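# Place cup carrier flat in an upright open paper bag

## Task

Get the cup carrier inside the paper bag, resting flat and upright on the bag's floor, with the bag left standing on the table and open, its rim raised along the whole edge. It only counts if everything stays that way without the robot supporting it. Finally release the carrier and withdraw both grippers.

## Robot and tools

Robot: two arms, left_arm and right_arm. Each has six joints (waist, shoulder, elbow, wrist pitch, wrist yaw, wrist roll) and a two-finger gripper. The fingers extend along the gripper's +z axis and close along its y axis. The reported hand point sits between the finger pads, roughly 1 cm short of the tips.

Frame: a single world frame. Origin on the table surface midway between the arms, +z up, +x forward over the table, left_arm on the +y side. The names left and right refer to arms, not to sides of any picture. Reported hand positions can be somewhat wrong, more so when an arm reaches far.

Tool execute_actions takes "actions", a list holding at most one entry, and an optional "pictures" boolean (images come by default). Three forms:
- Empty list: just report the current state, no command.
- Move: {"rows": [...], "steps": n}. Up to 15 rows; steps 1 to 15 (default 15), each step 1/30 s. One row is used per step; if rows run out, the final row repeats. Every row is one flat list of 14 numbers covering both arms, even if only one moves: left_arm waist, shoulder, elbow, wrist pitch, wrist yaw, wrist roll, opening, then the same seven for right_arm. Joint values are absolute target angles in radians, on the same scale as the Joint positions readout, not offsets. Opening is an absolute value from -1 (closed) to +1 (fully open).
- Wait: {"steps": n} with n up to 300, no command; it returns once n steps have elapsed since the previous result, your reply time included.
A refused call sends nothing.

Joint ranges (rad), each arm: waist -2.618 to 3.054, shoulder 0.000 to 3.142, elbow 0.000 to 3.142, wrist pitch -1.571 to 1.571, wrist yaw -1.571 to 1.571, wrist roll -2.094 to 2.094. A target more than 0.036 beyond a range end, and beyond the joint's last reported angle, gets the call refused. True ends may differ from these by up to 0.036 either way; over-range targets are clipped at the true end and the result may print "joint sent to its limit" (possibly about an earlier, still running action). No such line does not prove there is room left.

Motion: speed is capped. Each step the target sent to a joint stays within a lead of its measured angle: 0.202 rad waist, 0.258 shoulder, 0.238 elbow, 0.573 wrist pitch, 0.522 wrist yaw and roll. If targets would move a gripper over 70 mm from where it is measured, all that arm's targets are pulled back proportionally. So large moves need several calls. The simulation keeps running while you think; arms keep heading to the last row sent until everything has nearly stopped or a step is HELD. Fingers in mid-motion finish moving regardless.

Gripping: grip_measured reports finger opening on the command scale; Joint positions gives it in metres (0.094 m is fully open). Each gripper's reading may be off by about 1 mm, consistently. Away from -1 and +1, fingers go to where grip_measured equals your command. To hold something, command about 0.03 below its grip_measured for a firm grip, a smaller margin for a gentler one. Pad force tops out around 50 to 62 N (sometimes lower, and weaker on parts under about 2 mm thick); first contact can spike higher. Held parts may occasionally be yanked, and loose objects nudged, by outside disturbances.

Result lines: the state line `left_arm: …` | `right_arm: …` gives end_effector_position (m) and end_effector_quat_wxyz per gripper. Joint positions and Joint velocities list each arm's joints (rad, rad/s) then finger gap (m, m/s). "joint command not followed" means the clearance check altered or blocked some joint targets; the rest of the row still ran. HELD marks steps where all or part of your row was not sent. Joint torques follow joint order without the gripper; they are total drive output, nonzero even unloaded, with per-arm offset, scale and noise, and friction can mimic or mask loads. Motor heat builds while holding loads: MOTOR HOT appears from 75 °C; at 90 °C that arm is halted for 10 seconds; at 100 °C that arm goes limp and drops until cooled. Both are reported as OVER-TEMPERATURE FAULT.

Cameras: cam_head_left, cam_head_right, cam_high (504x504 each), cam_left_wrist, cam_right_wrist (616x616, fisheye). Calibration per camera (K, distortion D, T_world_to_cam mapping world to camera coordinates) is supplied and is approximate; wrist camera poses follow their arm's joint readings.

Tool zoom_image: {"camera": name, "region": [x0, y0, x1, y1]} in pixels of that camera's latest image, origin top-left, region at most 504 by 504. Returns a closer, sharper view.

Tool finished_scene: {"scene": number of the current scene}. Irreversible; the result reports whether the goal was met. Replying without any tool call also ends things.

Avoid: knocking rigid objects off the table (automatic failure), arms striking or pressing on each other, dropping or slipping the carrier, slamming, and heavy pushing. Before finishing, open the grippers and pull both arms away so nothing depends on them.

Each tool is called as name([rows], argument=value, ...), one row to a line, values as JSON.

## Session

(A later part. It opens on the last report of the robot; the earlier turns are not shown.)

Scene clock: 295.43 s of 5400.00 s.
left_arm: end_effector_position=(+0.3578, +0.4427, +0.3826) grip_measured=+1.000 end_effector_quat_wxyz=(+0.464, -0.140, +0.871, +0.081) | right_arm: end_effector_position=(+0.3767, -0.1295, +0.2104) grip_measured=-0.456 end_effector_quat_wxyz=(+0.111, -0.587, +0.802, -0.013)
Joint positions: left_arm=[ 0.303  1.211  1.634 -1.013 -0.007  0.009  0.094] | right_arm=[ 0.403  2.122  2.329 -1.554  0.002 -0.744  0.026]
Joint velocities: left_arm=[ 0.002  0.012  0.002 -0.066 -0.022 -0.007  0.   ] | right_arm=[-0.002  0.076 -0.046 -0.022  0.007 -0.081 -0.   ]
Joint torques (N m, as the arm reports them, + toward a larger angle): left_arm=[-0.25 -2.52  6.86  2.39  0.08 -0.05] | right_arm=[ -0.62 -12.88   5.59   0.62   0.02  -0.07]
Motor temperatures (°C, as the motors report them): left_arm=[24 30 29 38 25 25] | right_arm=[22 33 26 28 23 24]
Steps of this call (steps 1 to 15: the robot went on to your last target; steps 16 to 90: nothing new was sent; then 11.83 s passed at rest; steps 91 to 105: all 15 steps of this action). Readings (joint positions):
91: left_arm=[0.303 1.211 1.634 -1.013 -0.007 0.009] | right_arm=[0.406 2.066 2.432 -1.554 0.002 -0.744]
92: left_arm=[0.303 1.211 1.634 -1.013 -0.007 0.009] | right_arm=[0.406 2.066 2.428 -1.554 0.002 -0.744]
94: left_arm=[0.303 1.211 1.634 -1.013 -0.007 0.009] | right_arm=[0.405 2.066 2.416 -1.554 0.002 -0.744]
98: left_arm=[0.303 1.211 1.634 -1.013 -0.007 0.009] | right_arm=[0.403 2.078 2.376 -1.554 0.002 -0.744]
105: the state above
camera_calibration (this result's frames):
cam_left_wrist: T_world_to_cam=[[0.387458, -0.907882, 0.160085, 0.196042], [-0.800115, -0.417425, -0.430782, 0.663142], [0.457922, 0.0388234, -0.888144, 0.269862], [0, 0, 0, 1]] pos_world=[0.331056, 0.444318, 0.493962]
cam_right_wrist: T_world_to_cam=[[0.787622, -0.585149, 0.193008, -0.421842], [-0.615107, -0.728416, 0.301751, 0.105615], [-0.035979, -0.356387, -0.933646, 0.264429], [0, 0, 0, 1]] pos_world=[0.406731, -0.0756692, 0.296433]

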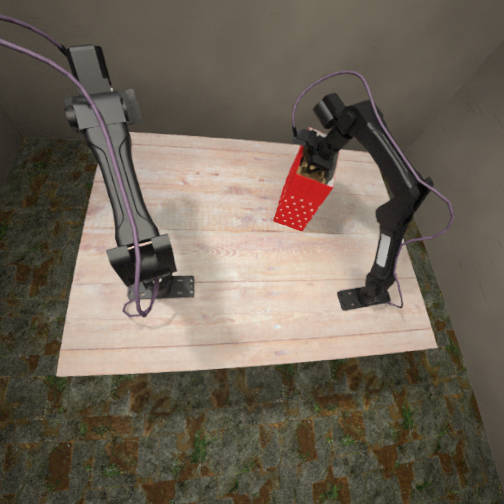

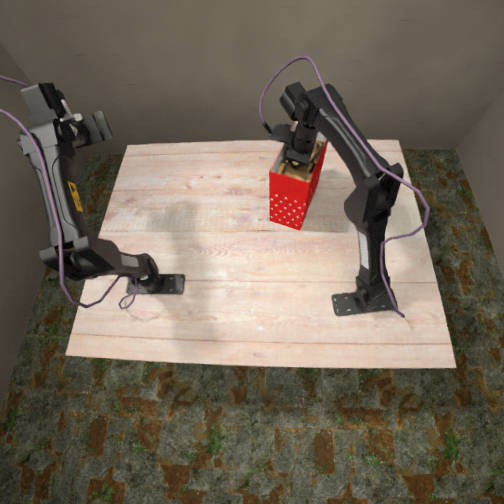

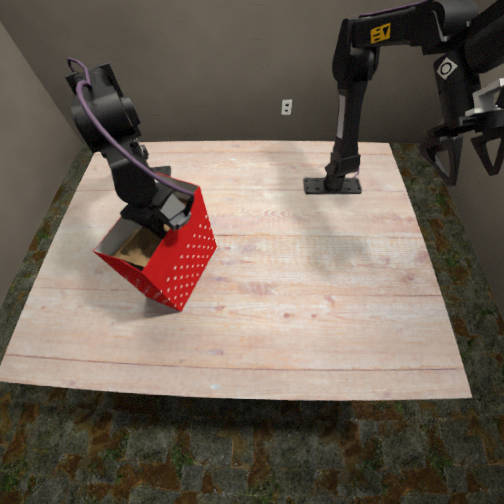

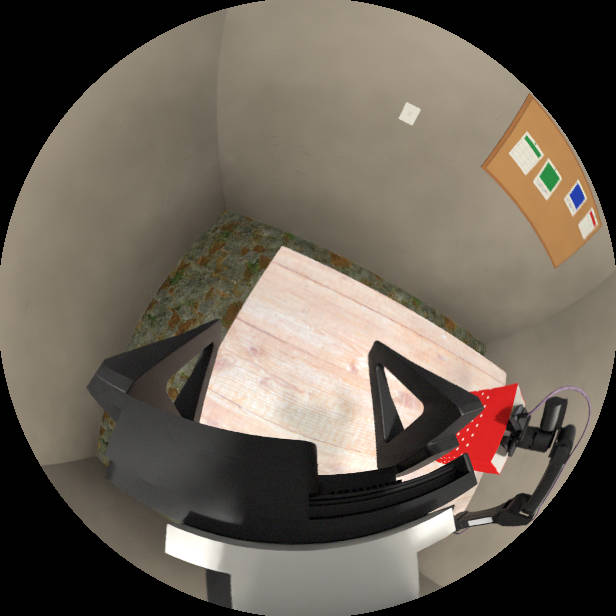

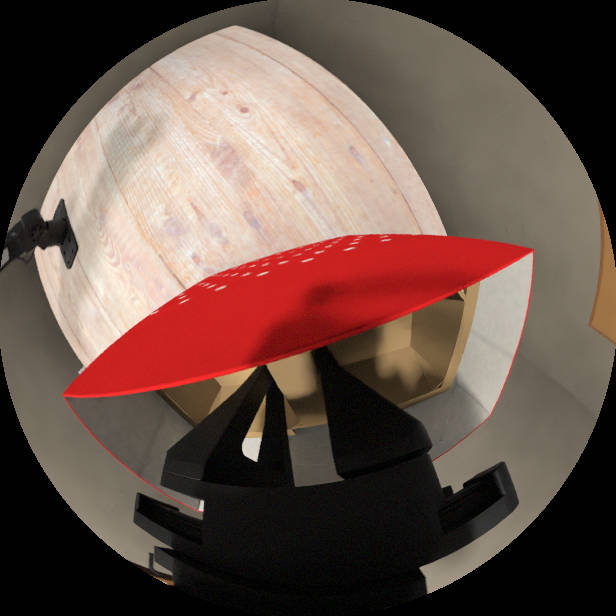

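Inside, camera at rim. Release, lift.

execute_actions([
  {"rows":[[0.3,1.211,1.634,-1.013,0,0,1,0.395,2.11,2.32,-1.55,0,-0.75,0.2]],"steps":12},
], pictures=false)

execute_actions([
  {"rows":[[0.3,1.211,1.634,-1.013,0,0,1,0.395,2.09,2.36,-1.55,0,-0.75,0.2],[0.3,1.211,1.634,-1.013,0,0,1,0.395,2.08,2.39,-1.55,0,-0.75,-0.2],[0.3,1.211,1.634,-1.013,0,0,1,0.395,2.06,2.42,-1.55,0,-0.75,-0.2],[0.3,1.211,1.634,-1.013,0,0,1,0.395,2.04,2.45,-1.55,0,-0.75,-0.2],[0.3,1.211,1.634,-1.013,0,0,1,0.395,2.02,2.48,-1.55,0,-0.75,-0.2],[0.3,1.211,1.634,-1.013,0,0,1,0.395,1.99,2.5,-1.55,0,-0.75,-0.2],[0.3,1.211,1.634,-1.013,0,0,1,0.395,1.96,2.52,-1.55,0,-0.75,-0.2],[0.3,1.211,1.634,-1.013,0,0,1,0.395,1.92,2.53,-1.55,0,-0.75,-0.2],[0.3,1.211,1.634,-1.013,0,0,1,0.395,1.87,2.53,-1.55,0,-0.75,-0.2]]},
], pictures=false)

execute_actions([
  {"rows":[[0.3,1.211,1.634,-1.013,0,0,1,0.31,1.86,2.45,-1.55,0,-0.75,-0.2]]},
])

Scene clock: 307.03 s of 5400.00 s.
left_arm: end_effector_position=(+0.3578, +0.4427, +0.3826) grip_measured=+1.000 end_effector_quat_wxyz=(+0.464, -0.140, +0.871, +0.081) | right_arm: end_effector_position=(+0.3767, -0.1295, +0.2093) grip_measured=+0.198 end_effector_quat_wxyz=(+0.109, -0.587, +0.802, -0.013)
Joint positions: left_arm=[ 0.303  1.211  1.634 -1.013 -0.007  0.009  0.094] | right_arm=[ 0.403  2.124  2.328 -1.554  0.002 -0.744  0.056]
Joint velocities: left_arm=[-0.007 -0.007  0.002  0.022 -0.022  0.022  0.   ] | right_arm=[-0.002 -0.012  0.002  0.022 -0.037 -0.007 -0.001]
Joint torques (N m, as the arm reports them, + toward a larger angle): left_arm=[-0.21 -2.53  6.9   2.39  0.1  -0.05] | right_arm=[ -0.61 -12.52   5.45   0.62  -0.01  -0.14]
Motor temperatures (°C, as the motors report them): left_arm=[24 30 29 38 25 25] | right_arm=[22 34 26 28 23 24]
Steps of this call (steps 1 to 15: the robot went on to your last target; steps 16 to 90: nothing new was sent; then 8.20 s passed at rest; steps 91 to 102: all 12 steps of this action). Readings (joint positions):
91: left_arm=[0.303 1.211 1.634 -1.013 -0.007 0.009] | right_arm=[0.403 2.124 2.328 -1.554 0.002 -0.744]
92: left_arm=[0.303 1.211 1.634 -1.013 -0.007 0.009] | right_arm=[0.403 2.124 2.328 -1.554 0.002 -0.744]
94: left_arm=[0.303 1.211 1.634 -1.013 -0.007 0.009] | right_arm=[0.403 2.124 2.328 -1.554 0.002 -0.744]
98: left_arm=[0.303 1.211 1.634 -1.013 -0.007 0.009] | right_arm=[0.403 2.124 2.328 -1.554 0.002 -0.744]
102: the state above

Scene clock: 307.53 s of 5400.00 s.
left_arm: end_effector_position=(+0.3578, +0.4427, +0.3826) grip_measured=+1.000 end_effector_quat_wxyz=(+0.464, -0.140, +0.871, +0.081) | right_arm: end_effector_position=(+0.3475, -0.1462, +0.3776) grip_measured=-0.198 end_effector_quat_wxyz=(+0.333, -0.556, +0.761, -0.038)
Joint positions: left_arm=[ 0.303  1.211  1.634 -1.013 -0.007  0.009  0.094] | right_arm=[ 0.403  1.855  2.518 -1.55   0.002 -0.744  0.038]
Joint velocities: left_arm=[-0.007  0.007  0.007 -0.051  0.007  0.022  0.   ] | right_arm=[-0.012 -0.437  0.212  0.037  0.037 -0.095 -0.   ]
Joint torques (N m, as the arm reports them, + toward a larger angle): left_arm=[-0.23 -2.51  6.89  2.4   0.09 -0.06] | right_arm=[-0.62 -3.96  4.92  1.31 -0.05 -0.04]
Motor temperatures (°C, as the motors report them): left_arm=[24 30 29 38 25 25] | right_arm=[22 34 26 28 23 24]
Steps of this call (steps 1 to 15: all 15 steps of this action). Readings (joint positions):
1: left_arm=[0.303 1.211 1.634 -1.013 -0.007 0.009] | right_arm=[0.403 2.123 2.328 -1.554 0.002 -0.744]
2: left_arm=[0.303 1.211 1.634 -1.013 -0.007 0.009] | right_arm=[0.403 2.122 2.332 -1.555 0.002 -0.744]
4: left_arm=[0.303 1.211 1.634 -1.013 -0.007 0.009] | right_arm=[0.403 2.118 2.362 -1.555 0.002 -0.744]
8: left_arm=[0.303 1.211 1.634 -1.013 -0.007 0.009] | right_arm=[0.403 2.051 2.438 -1.552 0.002 -0.744]
15: the state above

Scene clock: 308.03 s of 5400.00 s.
left_arm: end_effector_position=(+0.3578, +0.4427, +0.3826) grip_measured=+1.000 end_effector_quat_wxyz=(+0.464, -0.140, +0.871, +0.081) | right_arm: end_effector_position=(+0.3688, -0.1796, +0.3548) grip_measured=-0.198 end_effector_quat_wxyz=(+0.299, -0.525, +0.795, -0.050)
Joint positions: left_arm=[ 0.303  1.211  1.634 -1.013 -0.007  0.009  0.094] | right_arm=[ 0.307  1.868  2.461 -1.547  0.003 -0.745  0.038]
Joint velocities: left_arm=[-0.002  0.002  0.002 -0.051  0.007 -0.007  0.   ] | right_arm=[ 0.002 -0.017 -0.002 -0.051 -0.081  0.022  0.001]
Joint torques (N m, as the arm reports them, + toward a larger angle): left_arm=[-0.23 -2.54  6.89  2.39  0.09 -0.06] | right_arm=[ 0.11 -9.01  4.6   1.13 -0.02 -0.04]
Motor temperatures (°C, as the motors report them): left_arm=[24 30 29 38 25 25] | right_arm=[22 34 26 28 23 24]
Steps of this call (steps 1 to 15: all 15 steps of this action). Readings (joint positions):
1: left_arm=[0.303 1.211 1.634 -1.013 -0.007 0.009] | right_arm=[0.392 1.840 2.515 -1.547 -0.004 -0.744]
2: left_arm=[0.303 1.211 1.634 -1.013 -0.007 0.009] | right_arm=[0.372 1.831 2.508 -1.547 -0.007 -0.745]
4: left_arm=[0.303 1.211 1.634 -1.013 -0.007 0.009] | right_arm=[0.328 1.831 2.493 -1.547 -0.003 -0.745]
8: left_arm=[0.303 1.211 1.634 -1.013 -0.007 0.009] | right_arm=[0.306 1.857 2.467 -1.547 0.003 -0.745]
15: the state above
camera_calibration (this result's frames):
cam_left_wrist: T_world_to_cam=[[0.387458, -0.907882, 0.160085, 0.196042], [-0.800115, -0.417425, -0.430782, 0.663142], [0.457922, 0.0388234, -0.888144, 0.269862], [0, 0, 0, 1]] pos_world=[0.331056, 0.444318, 0.493962]
cam_right_wrist: T_world_to_cam=[[0.633304, -0.69983, 0.3304, -0.48523], [-0.724966, -0.68588, -0.0631835, 0.198319], [0.270832, -0.199514, -0.941724, 0.299035], [0, 0, 0, 1]] pos_world=[0.370085, -0.143894, 0.454459]

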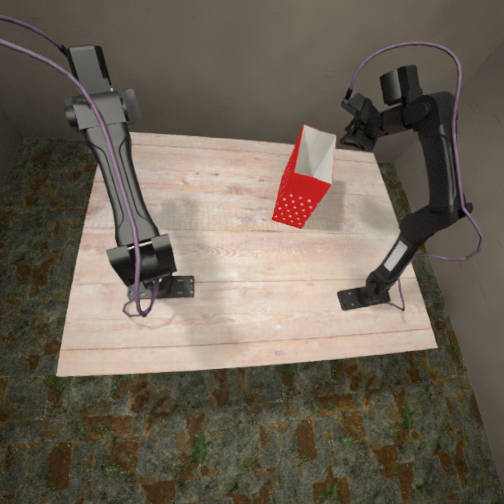

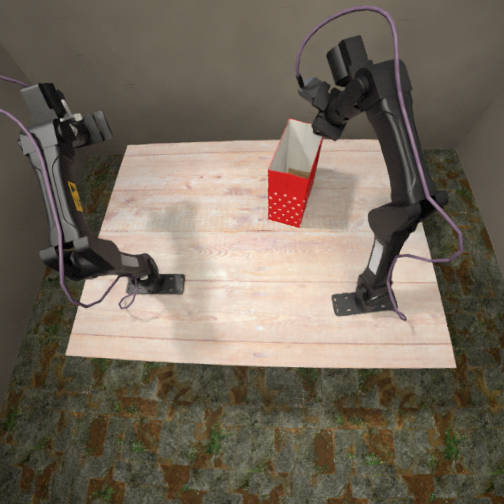

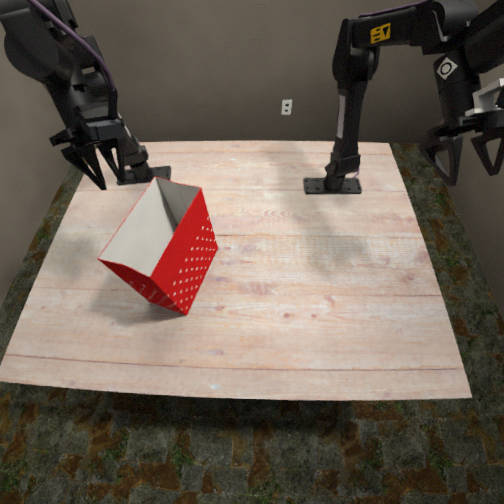

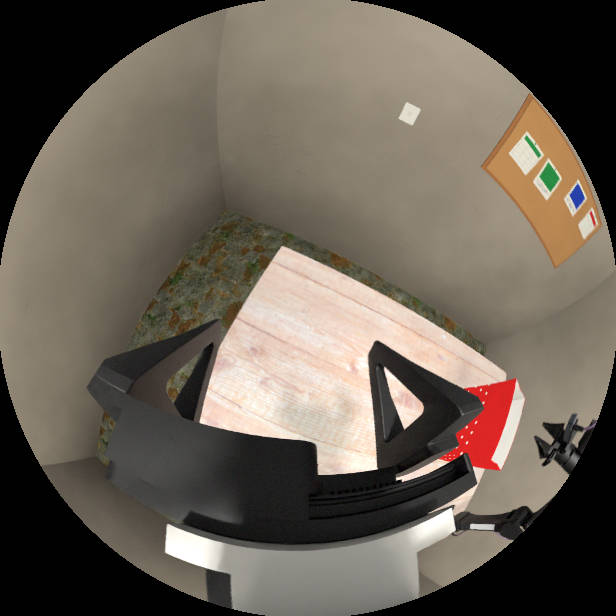

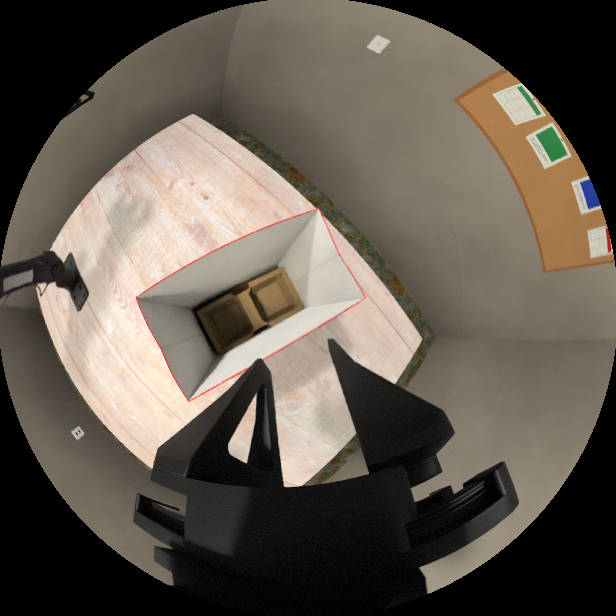

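Carrier lies flat, upright, arm is clear.

finished_scene(scene=2)

The scene is finished: the task was done.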